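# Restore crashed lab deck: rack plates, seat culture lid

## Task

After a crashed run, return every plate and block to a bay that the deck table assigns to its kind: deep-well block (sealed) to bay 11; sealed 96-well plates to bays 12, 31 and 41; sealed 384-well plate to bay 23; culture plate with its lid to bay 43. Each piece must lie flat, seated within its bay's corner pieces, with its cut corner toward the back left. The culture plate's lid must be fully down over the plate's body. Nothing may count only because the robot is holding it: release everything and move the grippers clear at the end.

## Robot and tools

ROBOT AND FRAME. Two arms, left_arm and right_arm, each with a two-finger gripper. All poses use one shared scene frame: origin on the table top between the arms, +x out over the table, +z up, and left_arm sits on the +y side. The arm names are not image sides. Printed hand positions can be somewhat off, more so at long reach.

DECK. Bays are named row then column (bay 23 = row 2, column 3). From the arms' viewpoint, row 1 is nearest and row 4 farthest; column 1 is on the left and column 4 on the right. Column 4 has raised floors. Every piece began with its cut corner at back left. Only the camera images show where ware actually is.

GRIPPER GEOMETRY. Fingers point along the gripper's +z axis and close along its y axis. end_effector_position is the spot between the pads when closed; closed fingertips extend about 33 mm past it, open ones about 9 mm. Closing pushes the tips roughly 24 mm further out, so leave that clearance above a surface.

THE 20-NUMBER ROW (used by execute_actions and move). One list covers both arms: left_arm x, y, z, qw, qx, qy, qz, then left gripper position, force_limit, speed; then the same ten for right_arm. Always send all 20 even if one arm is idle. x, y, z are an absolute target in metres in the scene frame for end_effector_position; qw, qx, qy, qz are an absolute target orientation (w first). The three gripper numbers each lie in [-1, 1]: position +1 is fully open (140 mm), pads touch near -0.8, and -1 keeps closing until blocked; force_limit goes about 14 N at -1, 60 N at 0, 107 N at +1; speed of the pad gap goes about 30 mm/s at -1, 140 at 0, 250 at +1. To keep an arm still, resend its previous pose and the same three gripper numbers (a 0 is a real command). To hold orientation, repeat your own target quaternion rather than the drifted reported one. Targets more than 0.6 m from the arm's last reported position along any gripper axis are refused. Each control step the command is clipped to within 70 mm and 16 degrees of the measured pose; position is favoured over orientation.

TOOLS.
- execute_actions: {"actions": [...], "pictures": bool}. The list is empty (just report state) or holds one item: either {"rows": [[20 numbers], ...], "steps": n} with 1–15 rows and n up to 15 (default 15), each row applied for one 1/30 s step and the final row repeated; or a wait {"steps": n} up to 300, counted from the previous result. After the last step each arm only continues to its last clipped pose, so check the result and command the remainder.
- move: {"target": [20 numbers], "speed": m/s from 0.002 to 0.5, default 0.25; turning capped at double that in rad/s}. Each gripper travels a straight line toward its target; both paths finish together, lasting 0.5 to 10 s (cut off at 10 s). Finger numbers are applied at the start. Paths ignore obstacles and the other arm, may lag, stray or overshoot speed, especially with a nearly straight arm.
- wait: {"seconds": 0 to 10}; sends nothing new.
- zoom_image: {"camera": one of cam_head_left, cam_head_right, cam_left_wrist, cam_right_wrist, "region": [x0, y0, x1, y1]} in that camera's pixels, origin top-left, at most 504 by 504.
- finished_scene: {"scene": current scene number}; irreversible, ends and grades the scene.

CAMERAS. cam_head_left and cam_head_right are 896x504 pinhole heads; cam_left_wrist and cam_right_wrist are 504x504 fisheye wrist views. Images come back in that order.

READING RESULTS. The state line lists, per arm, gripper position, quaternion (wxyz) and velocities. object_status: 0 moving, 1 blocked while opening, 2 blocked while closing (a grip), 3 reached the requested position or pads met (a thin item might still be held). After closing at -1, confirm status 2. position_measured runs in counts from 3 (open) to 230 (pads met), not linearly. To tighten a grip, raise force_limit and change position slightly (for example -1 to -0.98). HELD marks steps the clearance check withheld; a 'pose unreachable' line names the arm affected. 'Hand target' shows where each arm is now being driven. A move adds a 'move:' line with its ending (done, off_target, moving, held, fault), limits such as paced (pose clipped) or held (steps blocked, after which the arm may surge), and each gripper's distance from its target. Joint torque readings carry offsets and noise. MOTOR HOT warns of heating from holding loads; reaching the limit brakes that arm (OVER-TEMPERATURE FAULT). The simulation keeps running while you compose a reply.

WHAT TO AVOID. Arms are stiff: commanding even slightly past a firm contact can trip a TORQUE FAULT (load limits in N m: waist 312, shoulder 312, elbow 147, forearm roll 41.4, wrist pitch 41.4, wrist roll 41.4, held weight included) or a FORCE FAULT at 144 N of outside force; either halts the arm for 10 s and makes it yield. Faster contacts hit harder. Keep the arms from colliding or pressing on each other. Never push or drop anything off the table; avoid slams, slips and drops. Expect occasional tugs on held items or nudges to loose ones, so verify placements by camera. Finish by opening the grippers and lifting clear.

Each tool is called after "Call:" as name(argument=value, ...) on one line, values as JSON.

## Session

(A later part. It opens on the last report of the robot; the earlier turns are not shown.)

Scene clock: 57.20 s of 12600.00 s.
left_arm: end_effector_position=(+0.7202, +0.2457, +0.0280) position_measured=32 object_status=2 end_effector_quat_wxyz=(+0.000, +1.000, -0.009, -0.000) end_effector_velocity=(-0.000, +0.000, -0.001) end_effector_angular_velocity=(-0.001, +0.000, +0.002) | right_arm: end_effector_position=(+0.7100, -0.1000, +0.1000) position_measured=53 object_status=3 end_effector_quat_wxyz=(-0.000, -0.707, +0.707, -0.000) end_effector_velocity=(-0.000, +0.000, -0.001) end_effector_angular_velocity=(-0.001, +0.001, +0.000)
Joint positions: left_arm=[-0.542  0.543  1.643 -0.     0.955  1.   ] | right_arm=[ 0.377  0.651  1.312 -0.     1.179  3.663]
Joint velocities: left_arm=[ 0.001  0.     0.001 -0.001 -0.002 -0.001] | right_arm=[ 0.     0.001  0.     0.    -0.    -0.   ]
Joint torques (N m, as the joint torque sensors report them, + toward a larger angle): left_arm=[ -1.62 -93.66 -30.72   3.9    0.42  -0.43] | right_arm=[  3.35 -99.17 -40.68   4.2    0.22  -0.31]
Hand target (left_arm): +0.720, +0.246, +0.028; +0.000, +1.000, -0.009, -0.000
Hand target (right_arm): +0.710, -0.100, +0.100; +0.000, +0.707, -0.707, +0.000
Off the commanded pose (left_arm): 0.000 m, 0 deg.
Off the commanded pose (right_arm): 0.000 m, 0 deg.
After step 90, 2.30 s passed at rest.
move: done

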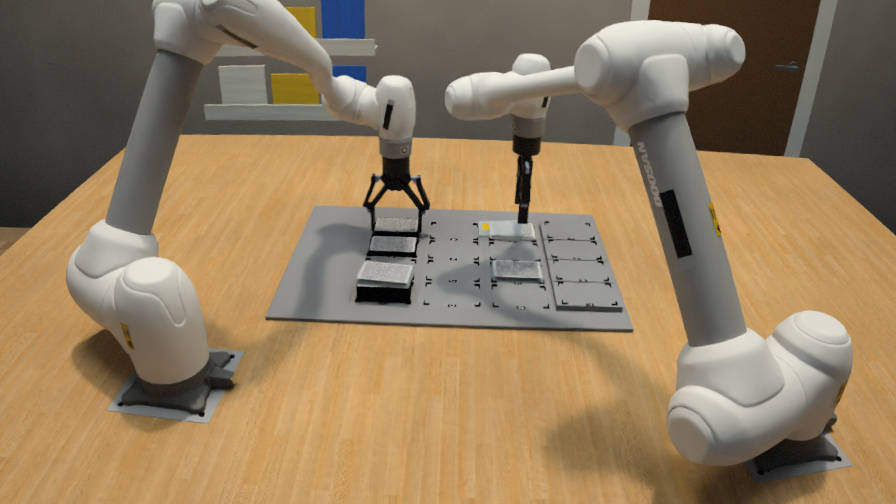

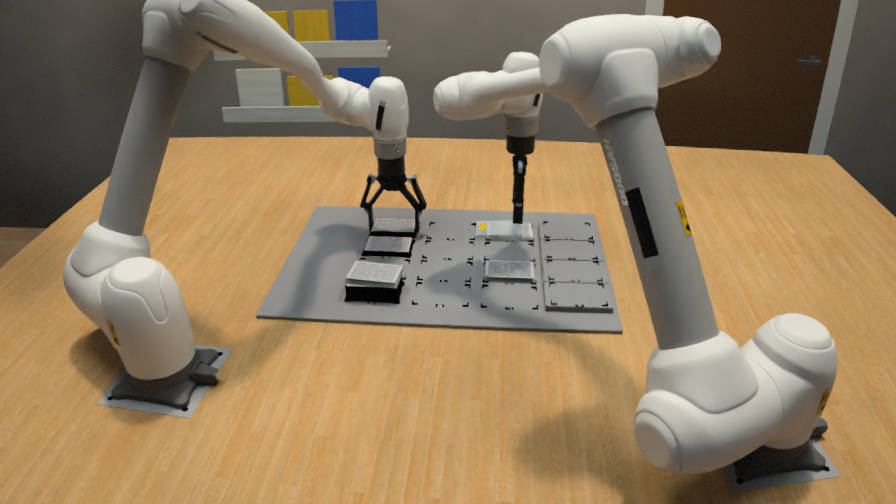

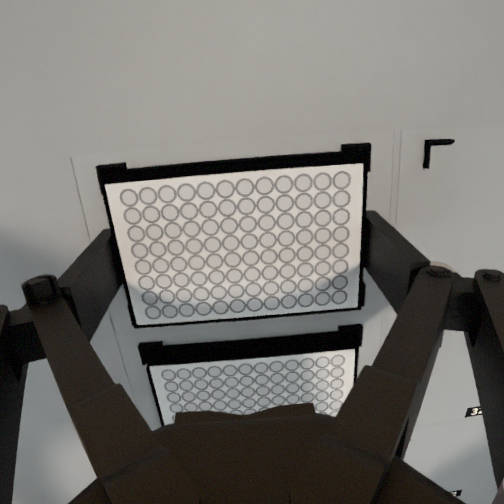

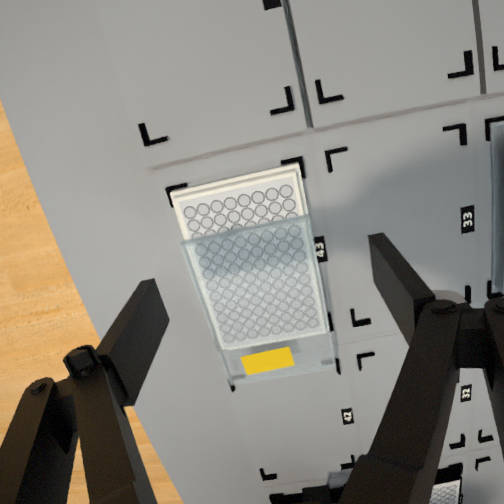

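No contact yet.

Call:
move(target=[0.7202,0.2453,0.025,0,1,-0.0075,0,-1,-0.4,-0.8,0.71,-0.10,0.10,0,0.7071,-0.7071,0,0.6,0,0], speed=0.01)

Scene clock: 72.07 s of 12600.00 s.
left_arm: end_effector_position=(+0.7202, +0.2454, +0.0268) position_measured=32 object_status=2 end_effector_quat_wxyz=(-0.000, +1.000, -0.008, +0.000) end_effector_velocity=(+0.000, +0.000, -0.000) end_effector_angular_velocity=(+0.001, +0.000, +0.001) | right_arm: end_effector_position=(+0.7100, -0.1000, +0.1000) position_measured=53 object_status=3 end_effector_quat_wxyz=(+0.000, -0.707, +0.707, -0.000) end_effector_velocity=(+0.000, +0.000, -0.001) end_effector_angular_velocity=(+0.000, +0.001, -0.000)
Joint positions: left_arm=[-0.542  0.544  1.644  0.     0.953  0.998] | right_arm=[ 0.377  0.651  1.312 -0.     1.179  3.663]
Joint velocities: left_arm=[ 0.     0.    -0.     0.001  0.    -0.001] | right_arm=[ 0.     0.001 -0.     0.001 -0.    -0.   ]
Joint torques (N m, as the joint torque sensors report them, + toward a larger angle): left_arm=[ -6.08 -78.29 -28.1    2.23  -2.42  -0.66] | right_arm=[  -0.09 -100.02  -38.61    4.48   -0.1    -0.69]
Hand target (left_arm): +0.720, +0.245, +0.027; -0.000, +1.000, -0.008, +0.000
Hand target (right_arm): +0.710, -0.100, +0.100; +0.000, +0.707, -0.707, +0.000
Off the commanded pose (left_arm): 0.002 m, 0 deg.
Off the commanded pose (right_arm): 0.000 m, 0 deg.
FORCE FAULT: contact force on the left arm reached its limit, and that arm stopped for 10 seconds. The contact can be on any part of that arm, not only on its tool. That arm's remaining commands of this call were not run. That arm holds still and accepts commands again. Move the arm away from the contact; if what it grips holds it there, let go first. Pushing or pulling that hard again can fault the arm again.
After step 90, 1.17 s passed at rest.
move: fault (left_arm)

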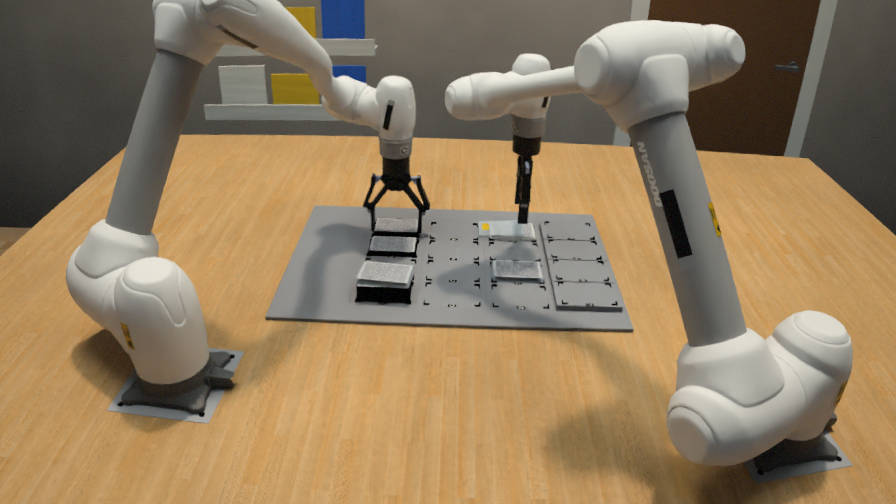

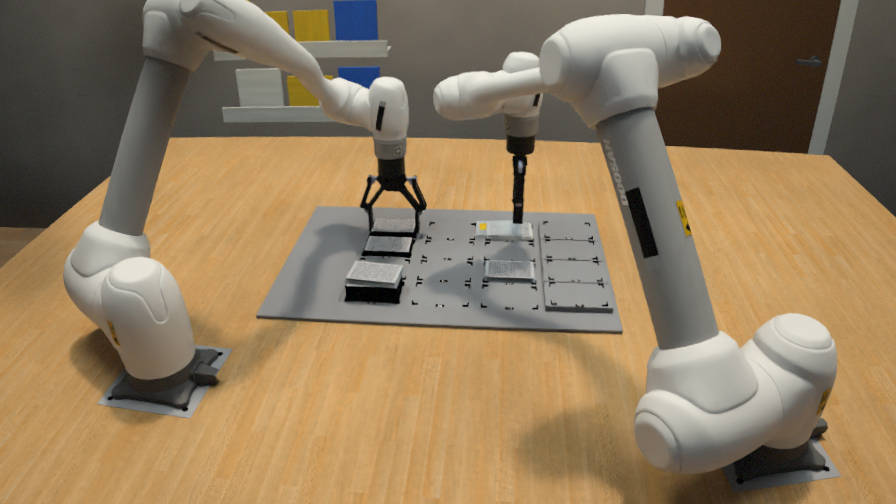

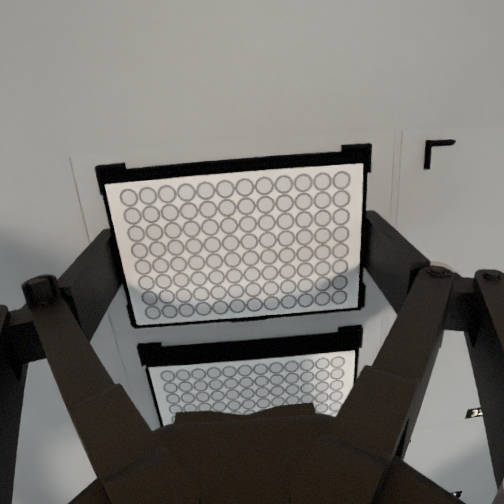

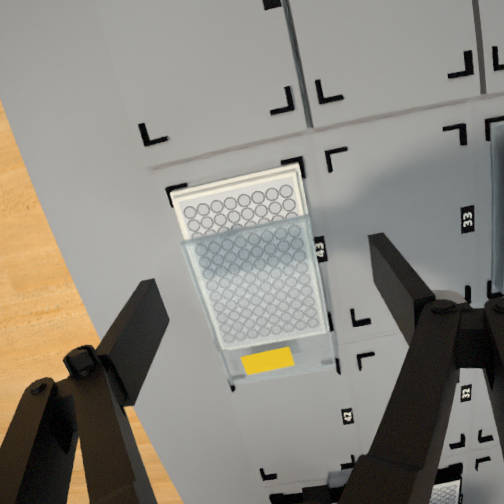

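Call:
move(target=[0.7202,0.2454,0.0272,0,1,-0.008,0,1,-0.4,0,0.71,-0.10,0.10,0,0.7071,-0.7071,0,0.6,0,0])

Call:
move(target=[0.69,0.2454,0.11,0,1,-0.008,0,1,-0.4,0,0.71,-0.10,0.10,0,0.7071,-0.7071,0,0.6,0,0])

Call:
zoom_image(camera="cam_left_wrist", region=[110,70,390,370])

Call:
move(target=[0.40,0.245,0.115,0,1,-0.03,0,1,-0.4,0,0.715,-0.05,0.075,0,0.701,-0.713,0,0.6,0,0])

Call:
zoom_image(camera="cam_head_left", region=[450,180,570,270])

Scene clock: 79.53 s of 12600.00 s.
left_arm: end_effector_position=(+0.7202, +0.2454, +0.0272) position_measured=3 object_status=3 end_effector_quat_wxyz=(-0.000, +1.000, -0.008, +0.000) end_effector_velocity=(-0.000, +0.000, -0.000) end_effector_angular_velocity=(-0.000, +0.001, +0.000) | right_arm: end_effector_position=(+0.7100, -0.1000, +0.1000) position_measured=53 object_status=3 end_effector_quat_wxyz=(+0.000, -0.707, +0.707, -0.000) end_effector_velocity=(-0.000, +0.001, +0.000) end_effector_angular_velocity=(-0.002, -0.001, +0.002)
Joint positions: left_arm=[-0.542  0.544  1.643  0.     0.954  0.999] | right_arm=[ 0.377  0.651  1.312 -0.     1.179  3.663]
Joint velocities: left_arm=[ 0.     0.     0.    -0.001  0.001  0.001] | right_arm=[ 0.001 -0.    -0.    -0.002  0.     0.   ]
Joint torques (N m, as the joint torque sensors report them, + toward a larger angle): left_arm=[ -0.21 -92.36 -30.72   3.76   0.45  -0.28] | right_arm=[  1.53 -98.18 -39.34   3.77  -0.02  -0.47]
Hand target (left_arm): +0.720, +0.245, +0.027; -0.000, +1.000, -0.008, +0.000
Hand target (right_arm): +0.710, -0.100, +0.100; +0.000, +0.707, -0.707, +0.000
Off the commanded pose (left_arm): 0.000 m, 0 deg.
Off the commanded pose (right_arm): 0.000 m, 0 deg.
After step 90, 3.77 s passed at rest.
move: done

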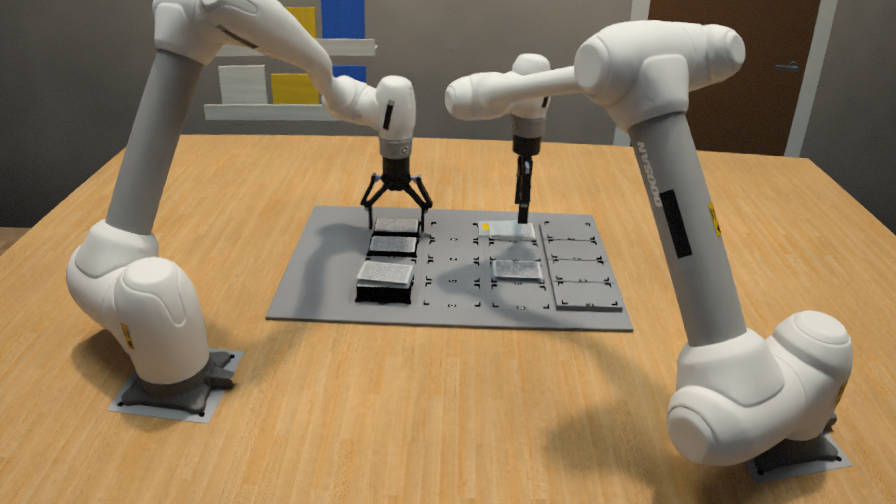

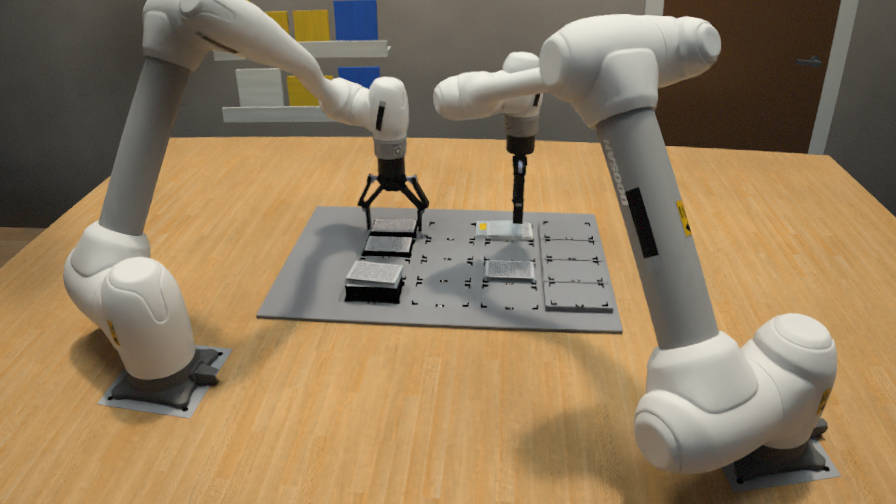

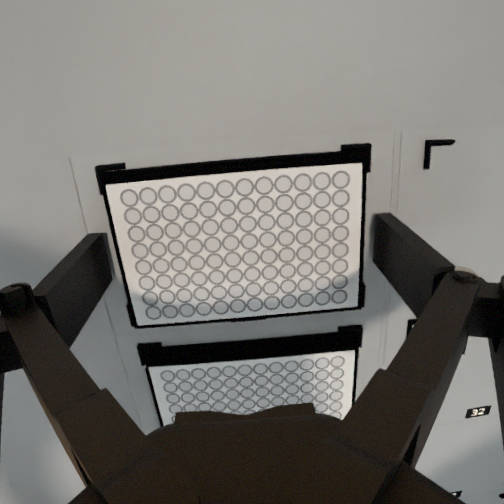

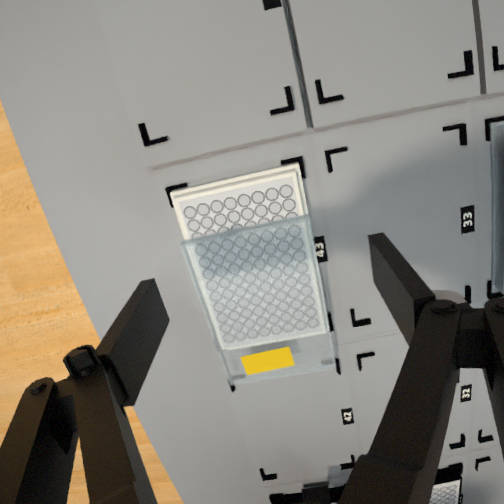

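Scene clock: 80.37 s of 12600.00 s.
left_arm: end_effector_position=(+0.6899, +0.2455, +0.1099) position_measured=3 object_status=3 end_effector_quat_wxyz=(+0.000, +1.000, -0.008, -0.000) end_effector_velocity=(-0.001, -0.000, +0.001) end_effector_angular_velocity=(-0.000, +0.001, +0.000) | right_arm: end_effector_position=(+0.7100, -0.1000, +0.1000) position_measured=53 object_status=3 end_effector_quat_wxyz=(-0.000, -0.707, +0.707, -0.000) end_effector_velocity=(+0.001, -0.000, -0.000) end_effector_angular_velocity=(+0.000, +0.000, -0.001)
Joint positions: left_arm=[-0.564  0.437  1.641 -0.     1.063  0.976] | right_arm=[ 0.377  0.651  1.312 -0.     1.179  3.663]
Joint velocities: left_arm=[-0.    -0.001  0.    -0.001  0.002 -0.   ] | right_arm=[-0.001  0.001 -0.001  0.     0.    -0.   ]
Joint torques (N m, as the joint torque sensors report them, + toward a larger angle): left_arm=[ -0.93 -85.29 -33.14   3.99   0.19  -0.36] | right_arm=[  4.53 -99.74 -38.42   4.38   0.11  -0.33]
Hand target (left_arm): +0.690, +0.245, +0.110; -0.000, +1.000, -0.008, +0.000
Hand target (right_arm): +0.710, -0.100, +0.100; +0.000, +0.707, -0.707, +0.000
Off the commanded pose (left_arm): 0.000 m, 0 deg.
Off the commanded pose (right_arm): 0.000 m, 0 deg.
move: done

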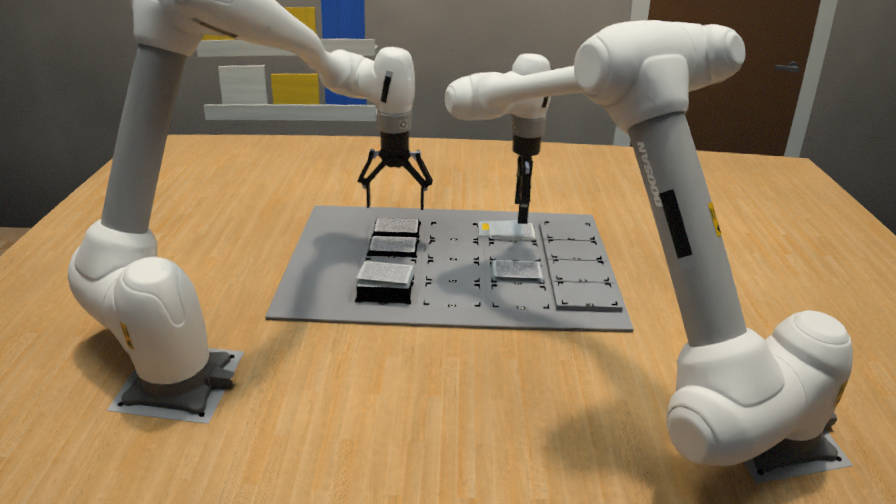

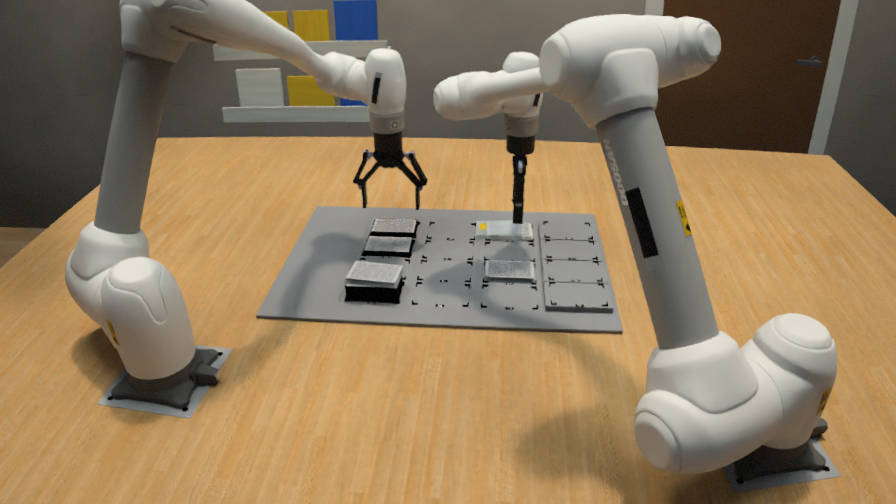

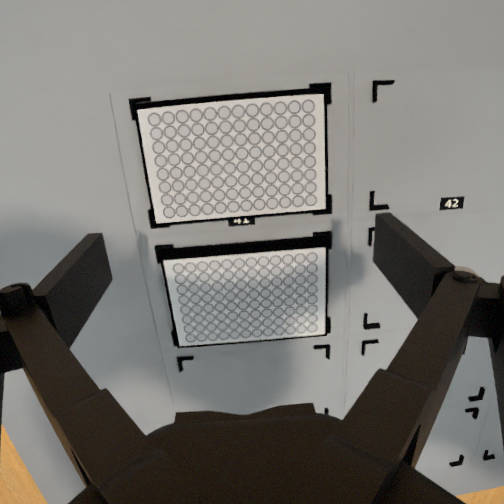

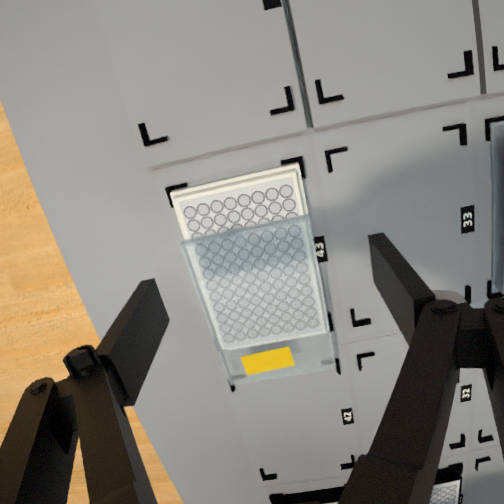

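Region (110, 70, 390, 370) of cam_left_wrist's 504x504 image, scaled by 1.680, with more detail than that image has; it fills the left 470 columns of this view, and the rest is white.

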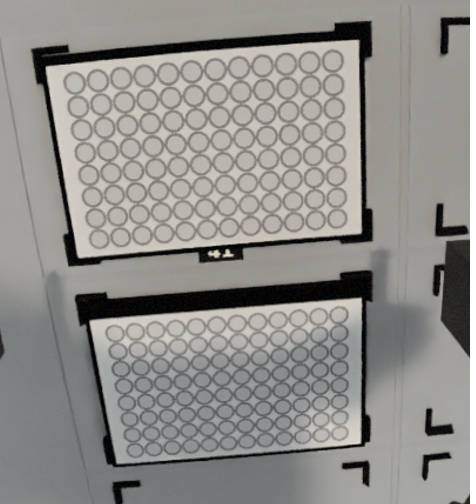

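Scene clock: 82.00 s of 12600.00 s.
left_arm: end_effector_position=(+0.4000, +0.2449, +0.1147) position_measured=3 object_status=3 end_effector_quat_wxyz=(+0.001, +1.000, -0.030, -0.000) end_effector_velocity=(+0.000, -0.000, +0.000) end_effector_angular_velocity=(-0.002, -0.002, -0.000) | right_arm: end_effector_position=(+0.7149, -0.0500, +0.0750) position_measured=53 object_status=3 end_effector_quat_wxyz=(+0.000, -0.701, +0.713, -0.000) end_effector_velocity=(+0.000, -0.001, -0.001) end_effector_angular_velocity=(-0.002, +0.000, -0.000)
Joint positions: left_arm=[-0.881  0.116  2.067 -0.001  0.958  0.705] | right_arm=[ 0.421  0.716  1.245 -0.     1.18   3.725]
Joint velocities: left_arm=[-0.    -0.001  0.001  0.001 -0.002 -0.001] | right_arm=[-0.001  0.001  0.    -0.001  0.     0.   ]
Joint torques (N m, as the joint torque sensors report them, + toward a larger angle): left_arm=[  0.37 -51.17 -30.82   3.52   0.36  -0.44] | right_arm=[   3.9  -106.06  -40.31    4.54   -0.59   -0.15]
Hand target (left_arm): +0.400, +0.245, +0.115; +0.000, +1.000, -0.030, -0.000
Hand target (right_arm): +0.715, -0.050, +0.075; -0.000, +0.701, -0.713, +0.000
Off the commanded pose (left_arm): 0.000 m, 0 deg.
Off the commanded pose (right_arm): 0.000 m, 0 deg.
move: done

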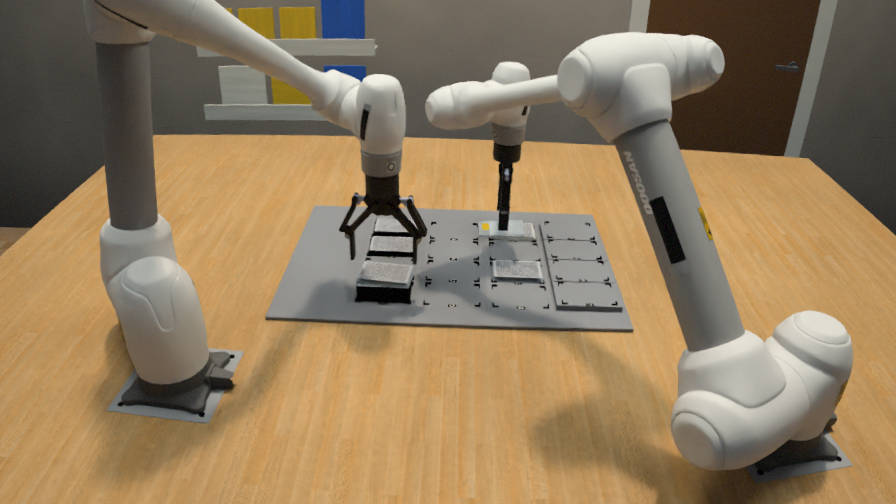

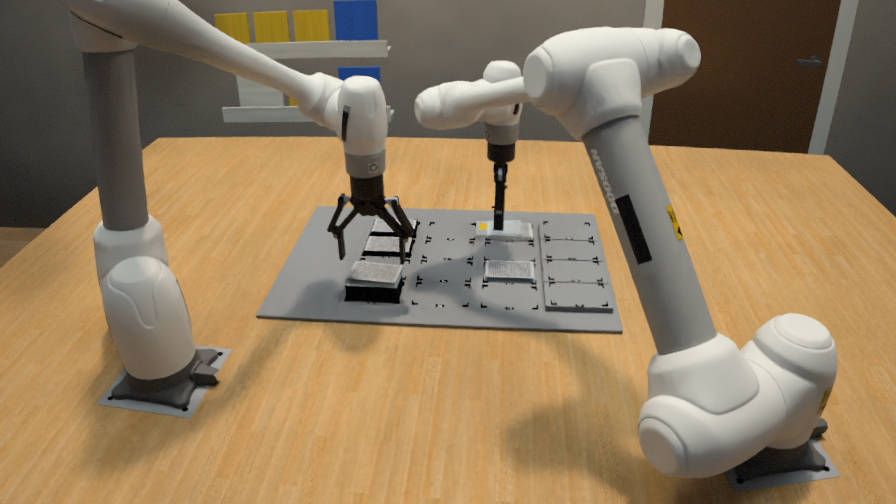

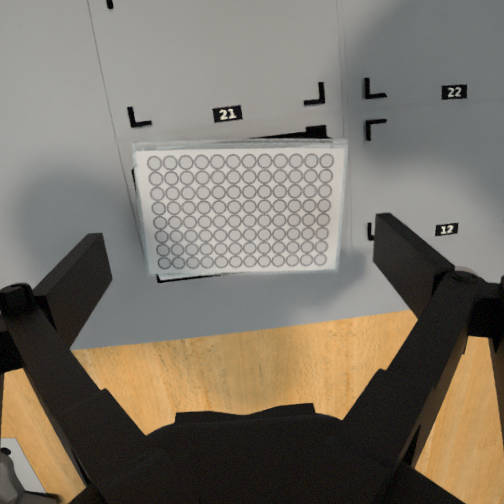

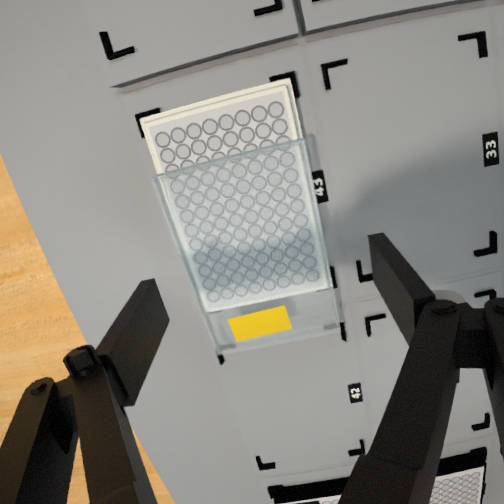

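Region (450, 180, 570, 270) of cam_head_left's 896x504 image, scaled by 4.200, with more detail than that image has; it fills the top 378 rows of this view, and the rest is white.

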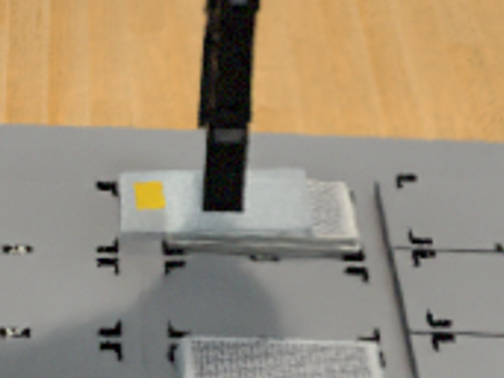

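Call:
move(target=[0.403,0.245,0.08,0,0.998,-0.062,0,1,-0.4,0,0.717,-0.053,0.056,0,0.712,-0.702,0,0.6,0,0], speed=0.06)

Call:
zoom_image(camera="cam_head_left", region=[450,180,570,270])

Scene clock: 89.67 s of 12600.00 s.
left_arm: end_effector_position=(+0.4030, +0.2450, +0.0800) position_measured=3 object_status=3 end_effector_quat_wxyz=(+0.000, +0.998, -0.062, +0.000) end_effector_velocity=(-0.000, +0.000, -0.001) end_effector_angular_velocity=(+0.001, +0.001, -0.001) | right_arm: end_effector_position=(+0.7170, -0.0530, +0.0560) position_measured=53 object_status=3 end_effector_quat_wxyz=(+0.000, -0.712, +0.702, -0.000) end_effector_velocity=(+0.000, -0.001, +0.001) end_effector_angular_velocity=(+0.001, -0.001, -0.000)
Joint positions: left_arm=[-0.877  0.158  2.095  0.     0.889  0.773] | right_arm=[ 0.418  0.729  1.259 -0.     1.154  3.689]
Joint velocities: left_arm=[ 0.     0.001  0.001 -0.001 -0.     0.002] | right_arm=[-0.001 -0.002  0.002 -0.    -0.001 -0.001]
Joint torques (N m, as the joint torque sensors report them, + toward a larger angle): left_arm=[ -0.6  -52.21 -29.16   3.61   0.54  -0.19] | right_arm=[  -0.41 -105.32  -38.33    4.64   -0.21   -0.24]
Hand target (left_arm): +0.403, +0.245, +0.080; +0.000, +0.998, -0.062, -0.000
Hand target (right_arm): +0.717, -0.053, +0.056; +0.000, +0.712, -0.702, -0.000
Off the commanded pose (left_arm): 0.000 m, 0 deg.
Off the commanded pose (right_arm): 0.000 m, 0 deg.
After step 90, 3.73 s passed at rest.
move: done

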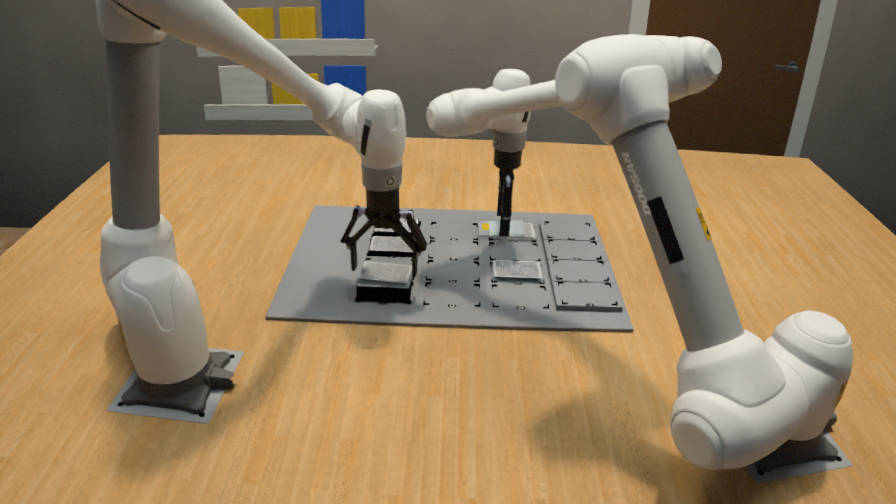

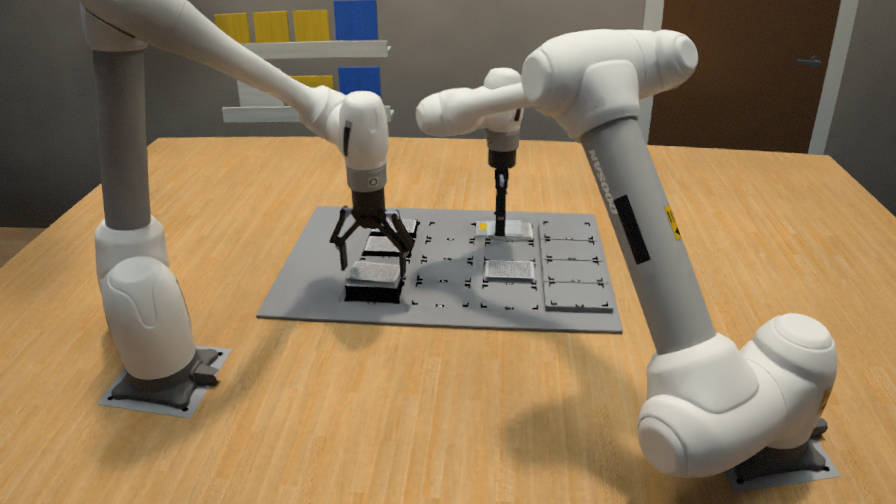

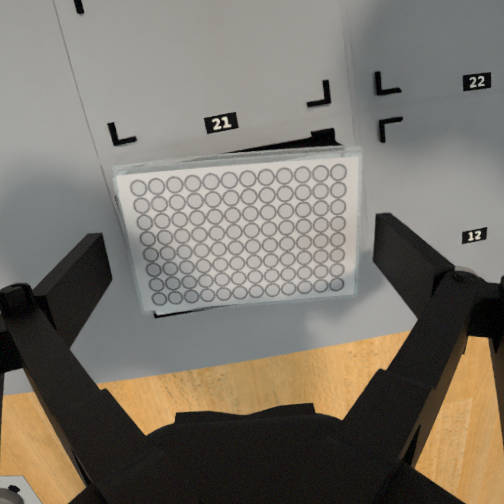

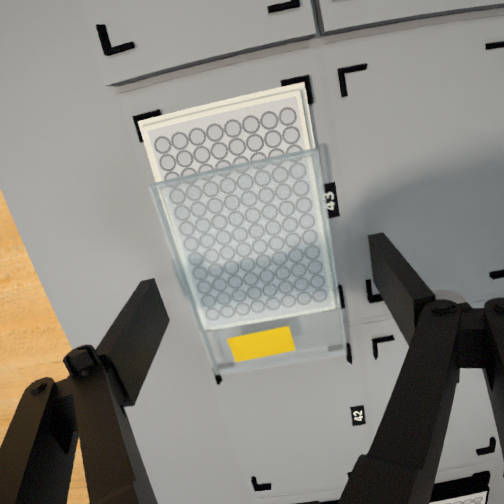

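Region (450, 180, 570, 270) of cam_head_left's 896x504 image, scaled by 4.200, with more detail than that image has; it fills the top 378 rows of this view, and the rest is white.

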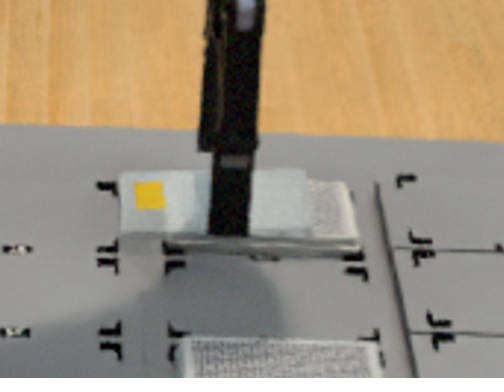

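Call:
move(target=[0.403,0.2435,0.072,0,0.998,-0.063,0,1,-0.4,0,0.7195,-0.051,0.048,0.028,0.713,-0.700,0.028,0.45,-0.6,-0.5], speed=0.05)

Call:
move(target=[0.403,0.2435,0.072,0,0.998,-0.063,0,-1,-0.4,-0.6,0.7195,-0.051,0.048,0.028,0.713,-0.700,0.028,-1,-0.6,-0.7])

Call:
move(target=[0.403,0.2435,0.084,0,0.998,-0.063,0,-1,-0.4,-0.6,0.7195,-0.053,0.060,0,0.713,-0.700,0,-1,-0.6,-0.7], speed=0.05)

Call:
zoom_image(camera="cam_head_left", region=[450,180,570,270])

Scene clock: 106.10 s of 12600.00 s.
left_arm: end_effector_position=(+0.4030, +0.2435, +0.0720) position_measured=3 object_status=3 end_effector_quat_wxyz=(+0.000, +0.998, -0.063, -0.000) end_effector_velocity=(+0.000, -0.000, -0.000) end_effector_angular_velocity=(-0.000, -0.000, -0.001) | right_arm: end_effector_position=(+0.7195, -0.0510, +0.0480) position_measured=72 object_status=3 end_effector_quat_wxyz=(-0.028, -0.713, +0.700, -0.028) end_effector_velocity=(-0.000, +0.001, +0.000) end_effector_angular_velocity=(-0.006, -0.001, +0.002)
Joint positions: left_arm=[-0.878  0.169  2.1   -0.     0.873  0.773] | right_arm=[ 0.442  0.763  1.214 -0.071  1.208  3.736]
Joint velocities: left_arm=[-0.     0.001  0.    -0.    -0.001  0.   ] | right_arm=[ 0.003  0.002 -0.003 -0.005  0.004  0.003]
Joint torques (N m, as the joint torque sensors report them, + toward a larger angle): left_arm=[ -2.16 -55.15 -28.87   3.48   0.38  -0.24] | right_arm=[   0.04 -106.67  -38.12    4.38   -0.19   -0.19]
Hand target (left_arm): +0.403, +0.243, +0.072; +0.000, +0.998, -0.063, -0.000
Hand target (right_arm): +0.720, -0.051, +0.048; +0.028, +0.713, -0.700, +0.028
Off the commanded pose (left_arm): 0.000 m, 0 deg.
Off the commanded pose (right_arm): 0.000 m, 0 deg.
After step 90, 12.40 s passed at rest.
move: done

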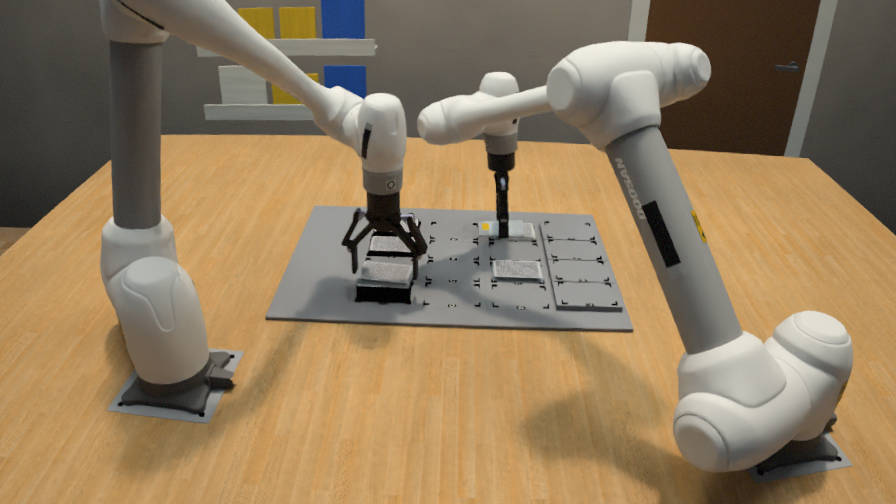

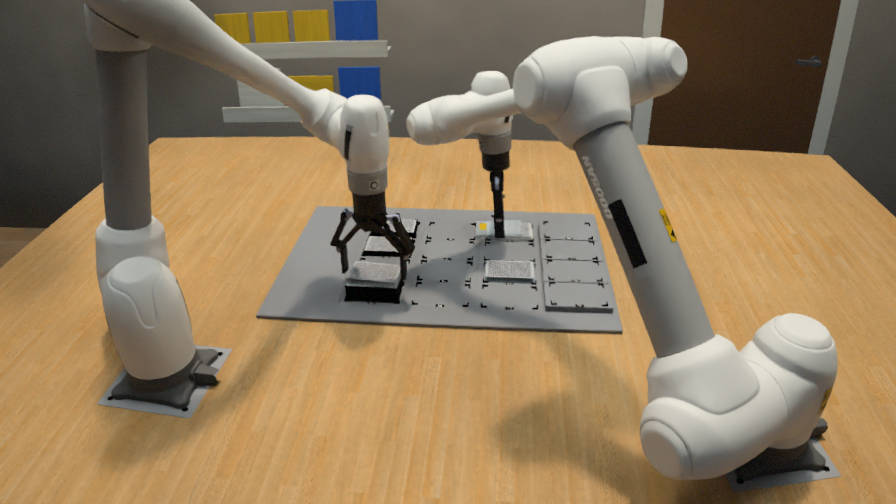

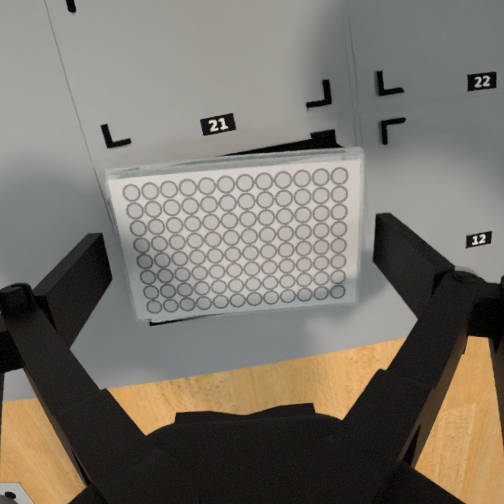

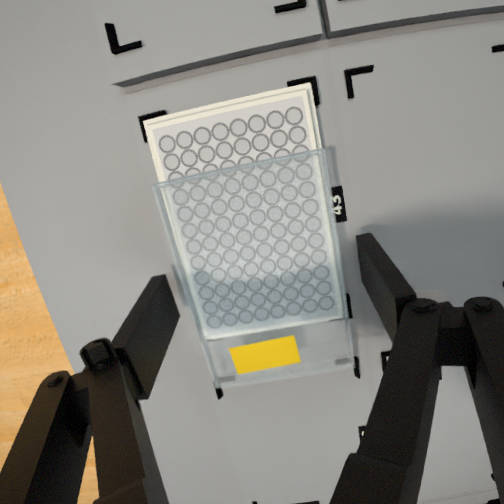

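Scene clock: 106.80 s of 12600.00 s.
left_arm: end_effector_position=(+0.4030, +0.2435, +0.0720) position_measured=35 object_status=2 end_effector_quat_wxyz=(+0.000, +0.998, -0.063, -0.000) end_effector_velocity=(+0.000, -0.000, +0.000) end_effector_angular_velocity=(-0.000, -0.000, -0.001) | right_arm: end_effector_position=(+0.7195, -0.0510, +0.0480) position_measured=102 object_status=2 end_effector_quat_wxyz=(-0.028, -0.713, +0.700, -0.028) end_effector_velocity=(-0.000, +0.001, +0.000) end_effector_angular_velocity=(-0.000, -0.001, +0.002)
Joint positions: left_arm=[-0.878  0.169  2.1   -0.     0.873  0.773] | right_arm=[ 0.442  0.763  1.214 -0.071  1.208  3.736]
Joint velocities: left_arm=[-0.    -0.    -0.     0.     0.     0.001] | right_arm=[ 0.001  0.    -0.001 -0.001  0.    -0.   ]
Joint torques (N m, as the joint torque sensors report them, + toward a larger angle): left_arm=[ -2.93 -39.5  -20.15   2.6   -1.18  -0.34] | right_arm=[  0.87 -98.48 -31.63   4.67   0.41  -0.46]
Hand target (left_arm): +0.403, +0.243, +0.072; +0.000, +0.998, -0.063, -0.000
Hand target (right_arm): +0.720, -0.051, +0.048; +0.028, +0.713, -0.700, +0.028
Off the commanded pose (left_arm): 0.000 m, 0 deg.
Off the commanded pose (right_arm): 0.000 m, 0 deg.
move: done

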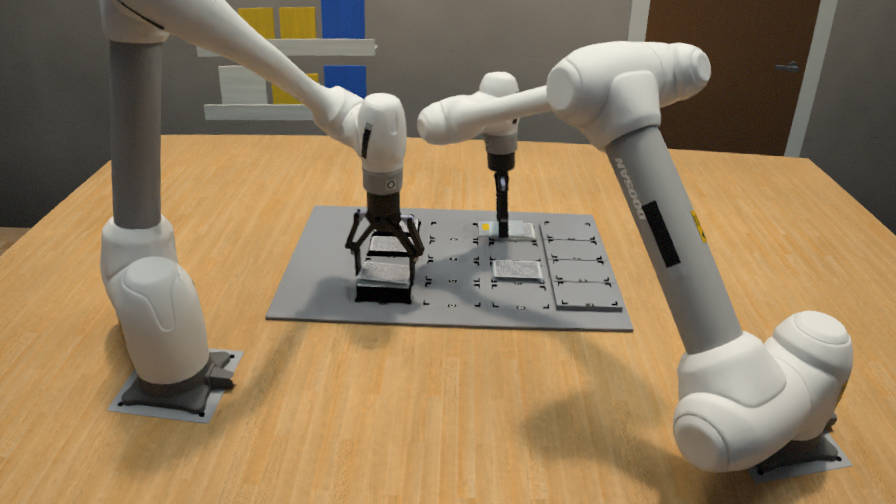

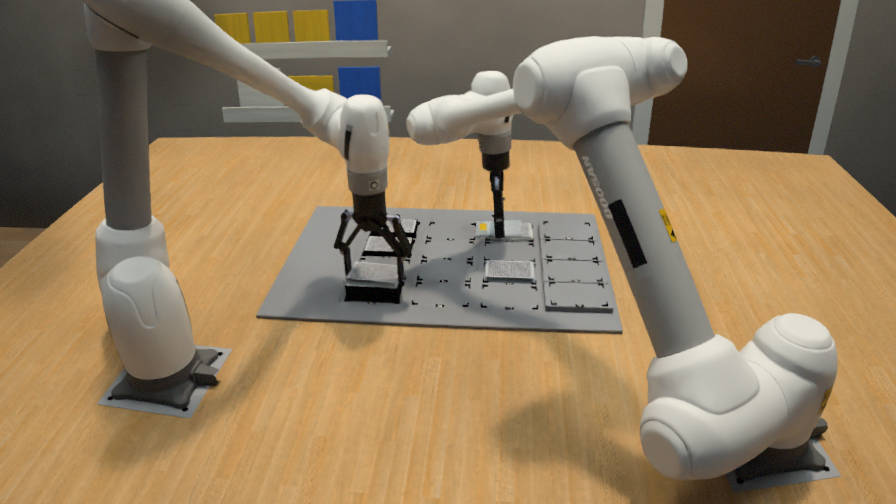

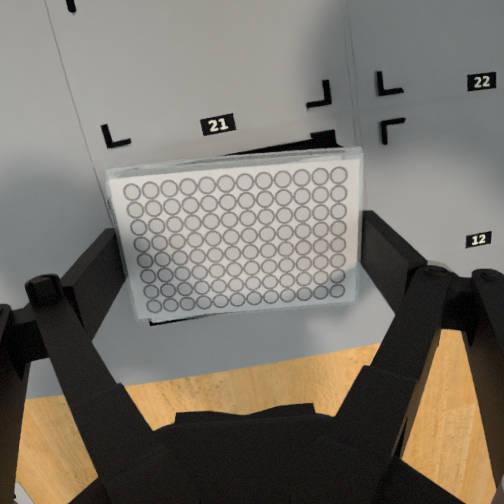

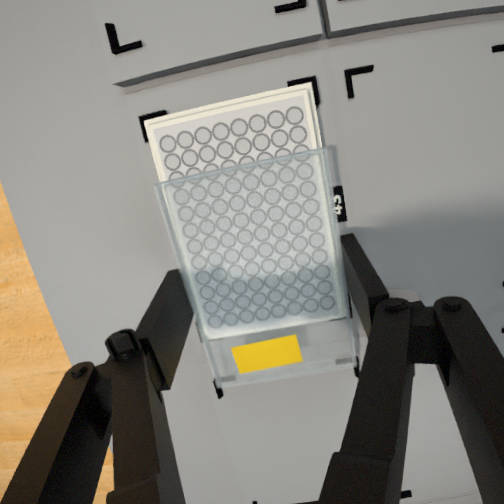

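Scene clock: 107.83 s of 12600.00 s.
left_arm: end_effector_position=(+0.4030, +0.2435, +0.0839) position_measured=37 object_status=2 end_effector_quat_wxyz=(+0.000, +0.998, -0.063, -0.000) end_effector_velocity=(+0.000, -0.000, +0.001) end_effector_angular_velocity=(-0.000, -0.002, -0.001) | right_arm: end_effector_position=(+0.7195, -0.0530, +0.0599) position_measured=103 object_status=2 end_effector_quat_wxyz=(-0.000, -0.714, +0.701, -0.000) end_effector_velocity=(-0.001, -0.000, -0.000) end_effector_angular_velocity=(+0.005, +0.002, +0.000)
Joint positions: left_arm=[-0.878  0.155  2.09  -0.     0.897  0.773] | right_arm=[ 0.416  0.729  1.25  -0.     1.162  3.684]
Joint velocities: left_arm=[-0.001 -0.001 -0.001  0.002  0.001 -0.   ] | right_arm=[-0.002 -0.002  0.004  0.006 -0.003 -0.004]
Joint torques (N m, as the joint torque sensors report them, + toward a larger angle): left_arm=[ -1.23 -54.12 -28.99   3.67   0.61  -0.37] | right_arm=[   2.97 -106.98  -37.33    4.26   -0.34   -0.28]
Hand target (left_arm): +0.403, +0.244, +0.084; -0.000, +0.998, -0.063, +0.000
Hand target (right_arm): +0.720, -0.053, +0.060; +0.000, +0.714, -0.701, -0.000
Off the commanded pose (left_arm): 0.000 m, 0 deg.
Off the commanded pose (right_arm): 0.000 m, 0 deg.
move: done

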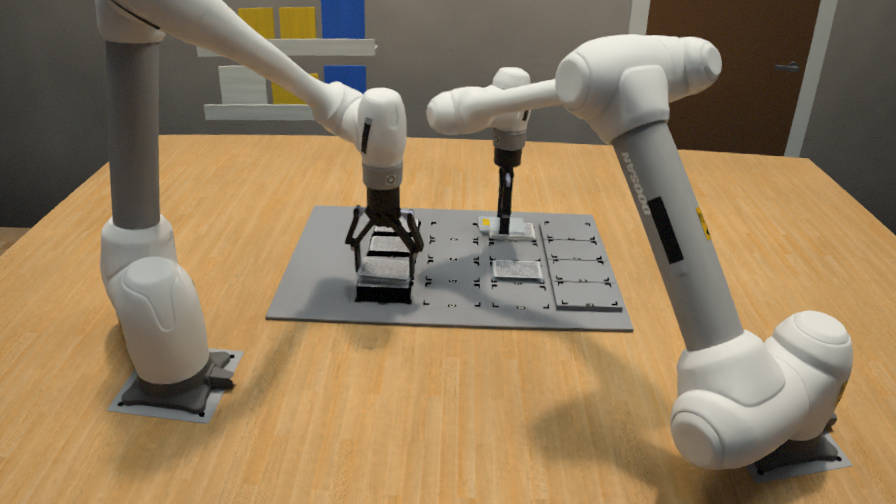

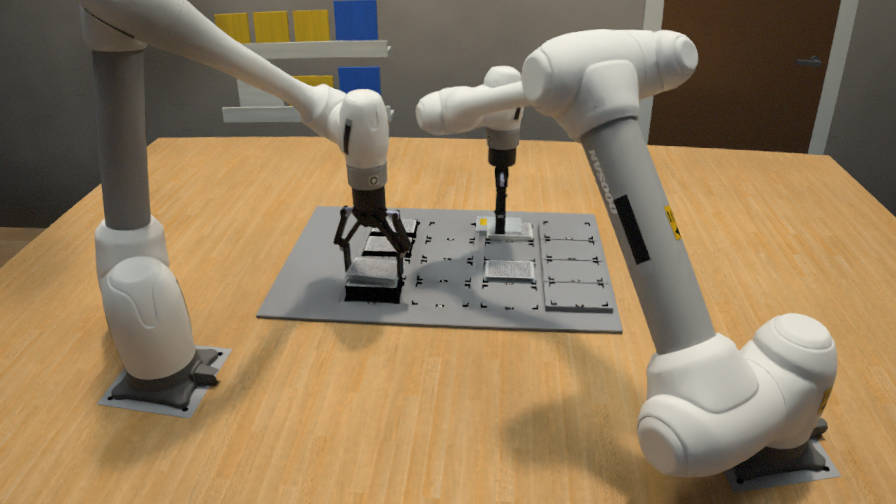

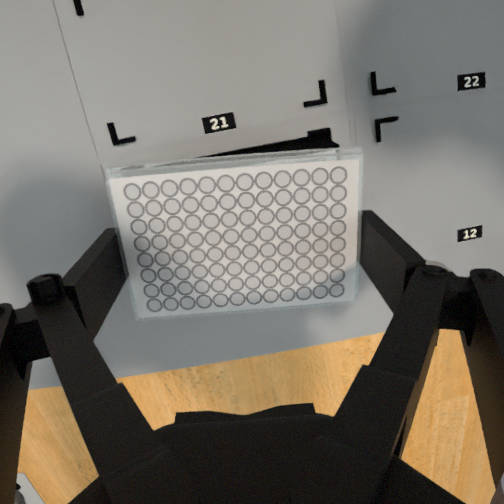

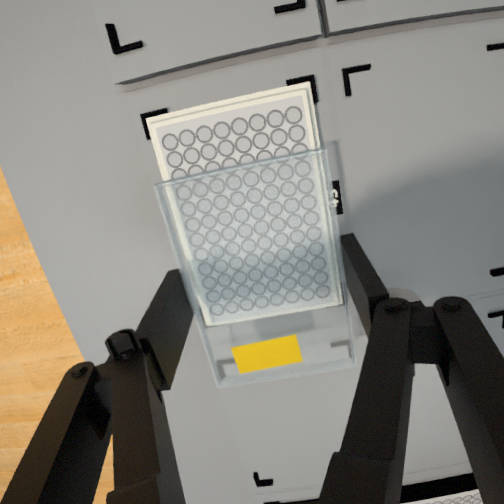

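Region (450, 180, 570, 270) of cam_head_left's 896x504 image, scaled by 4.200, with more detail than that image has; it fills the top 378 rows of this view, and the rest is white.

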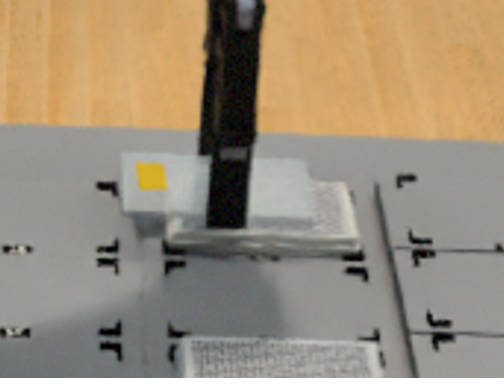

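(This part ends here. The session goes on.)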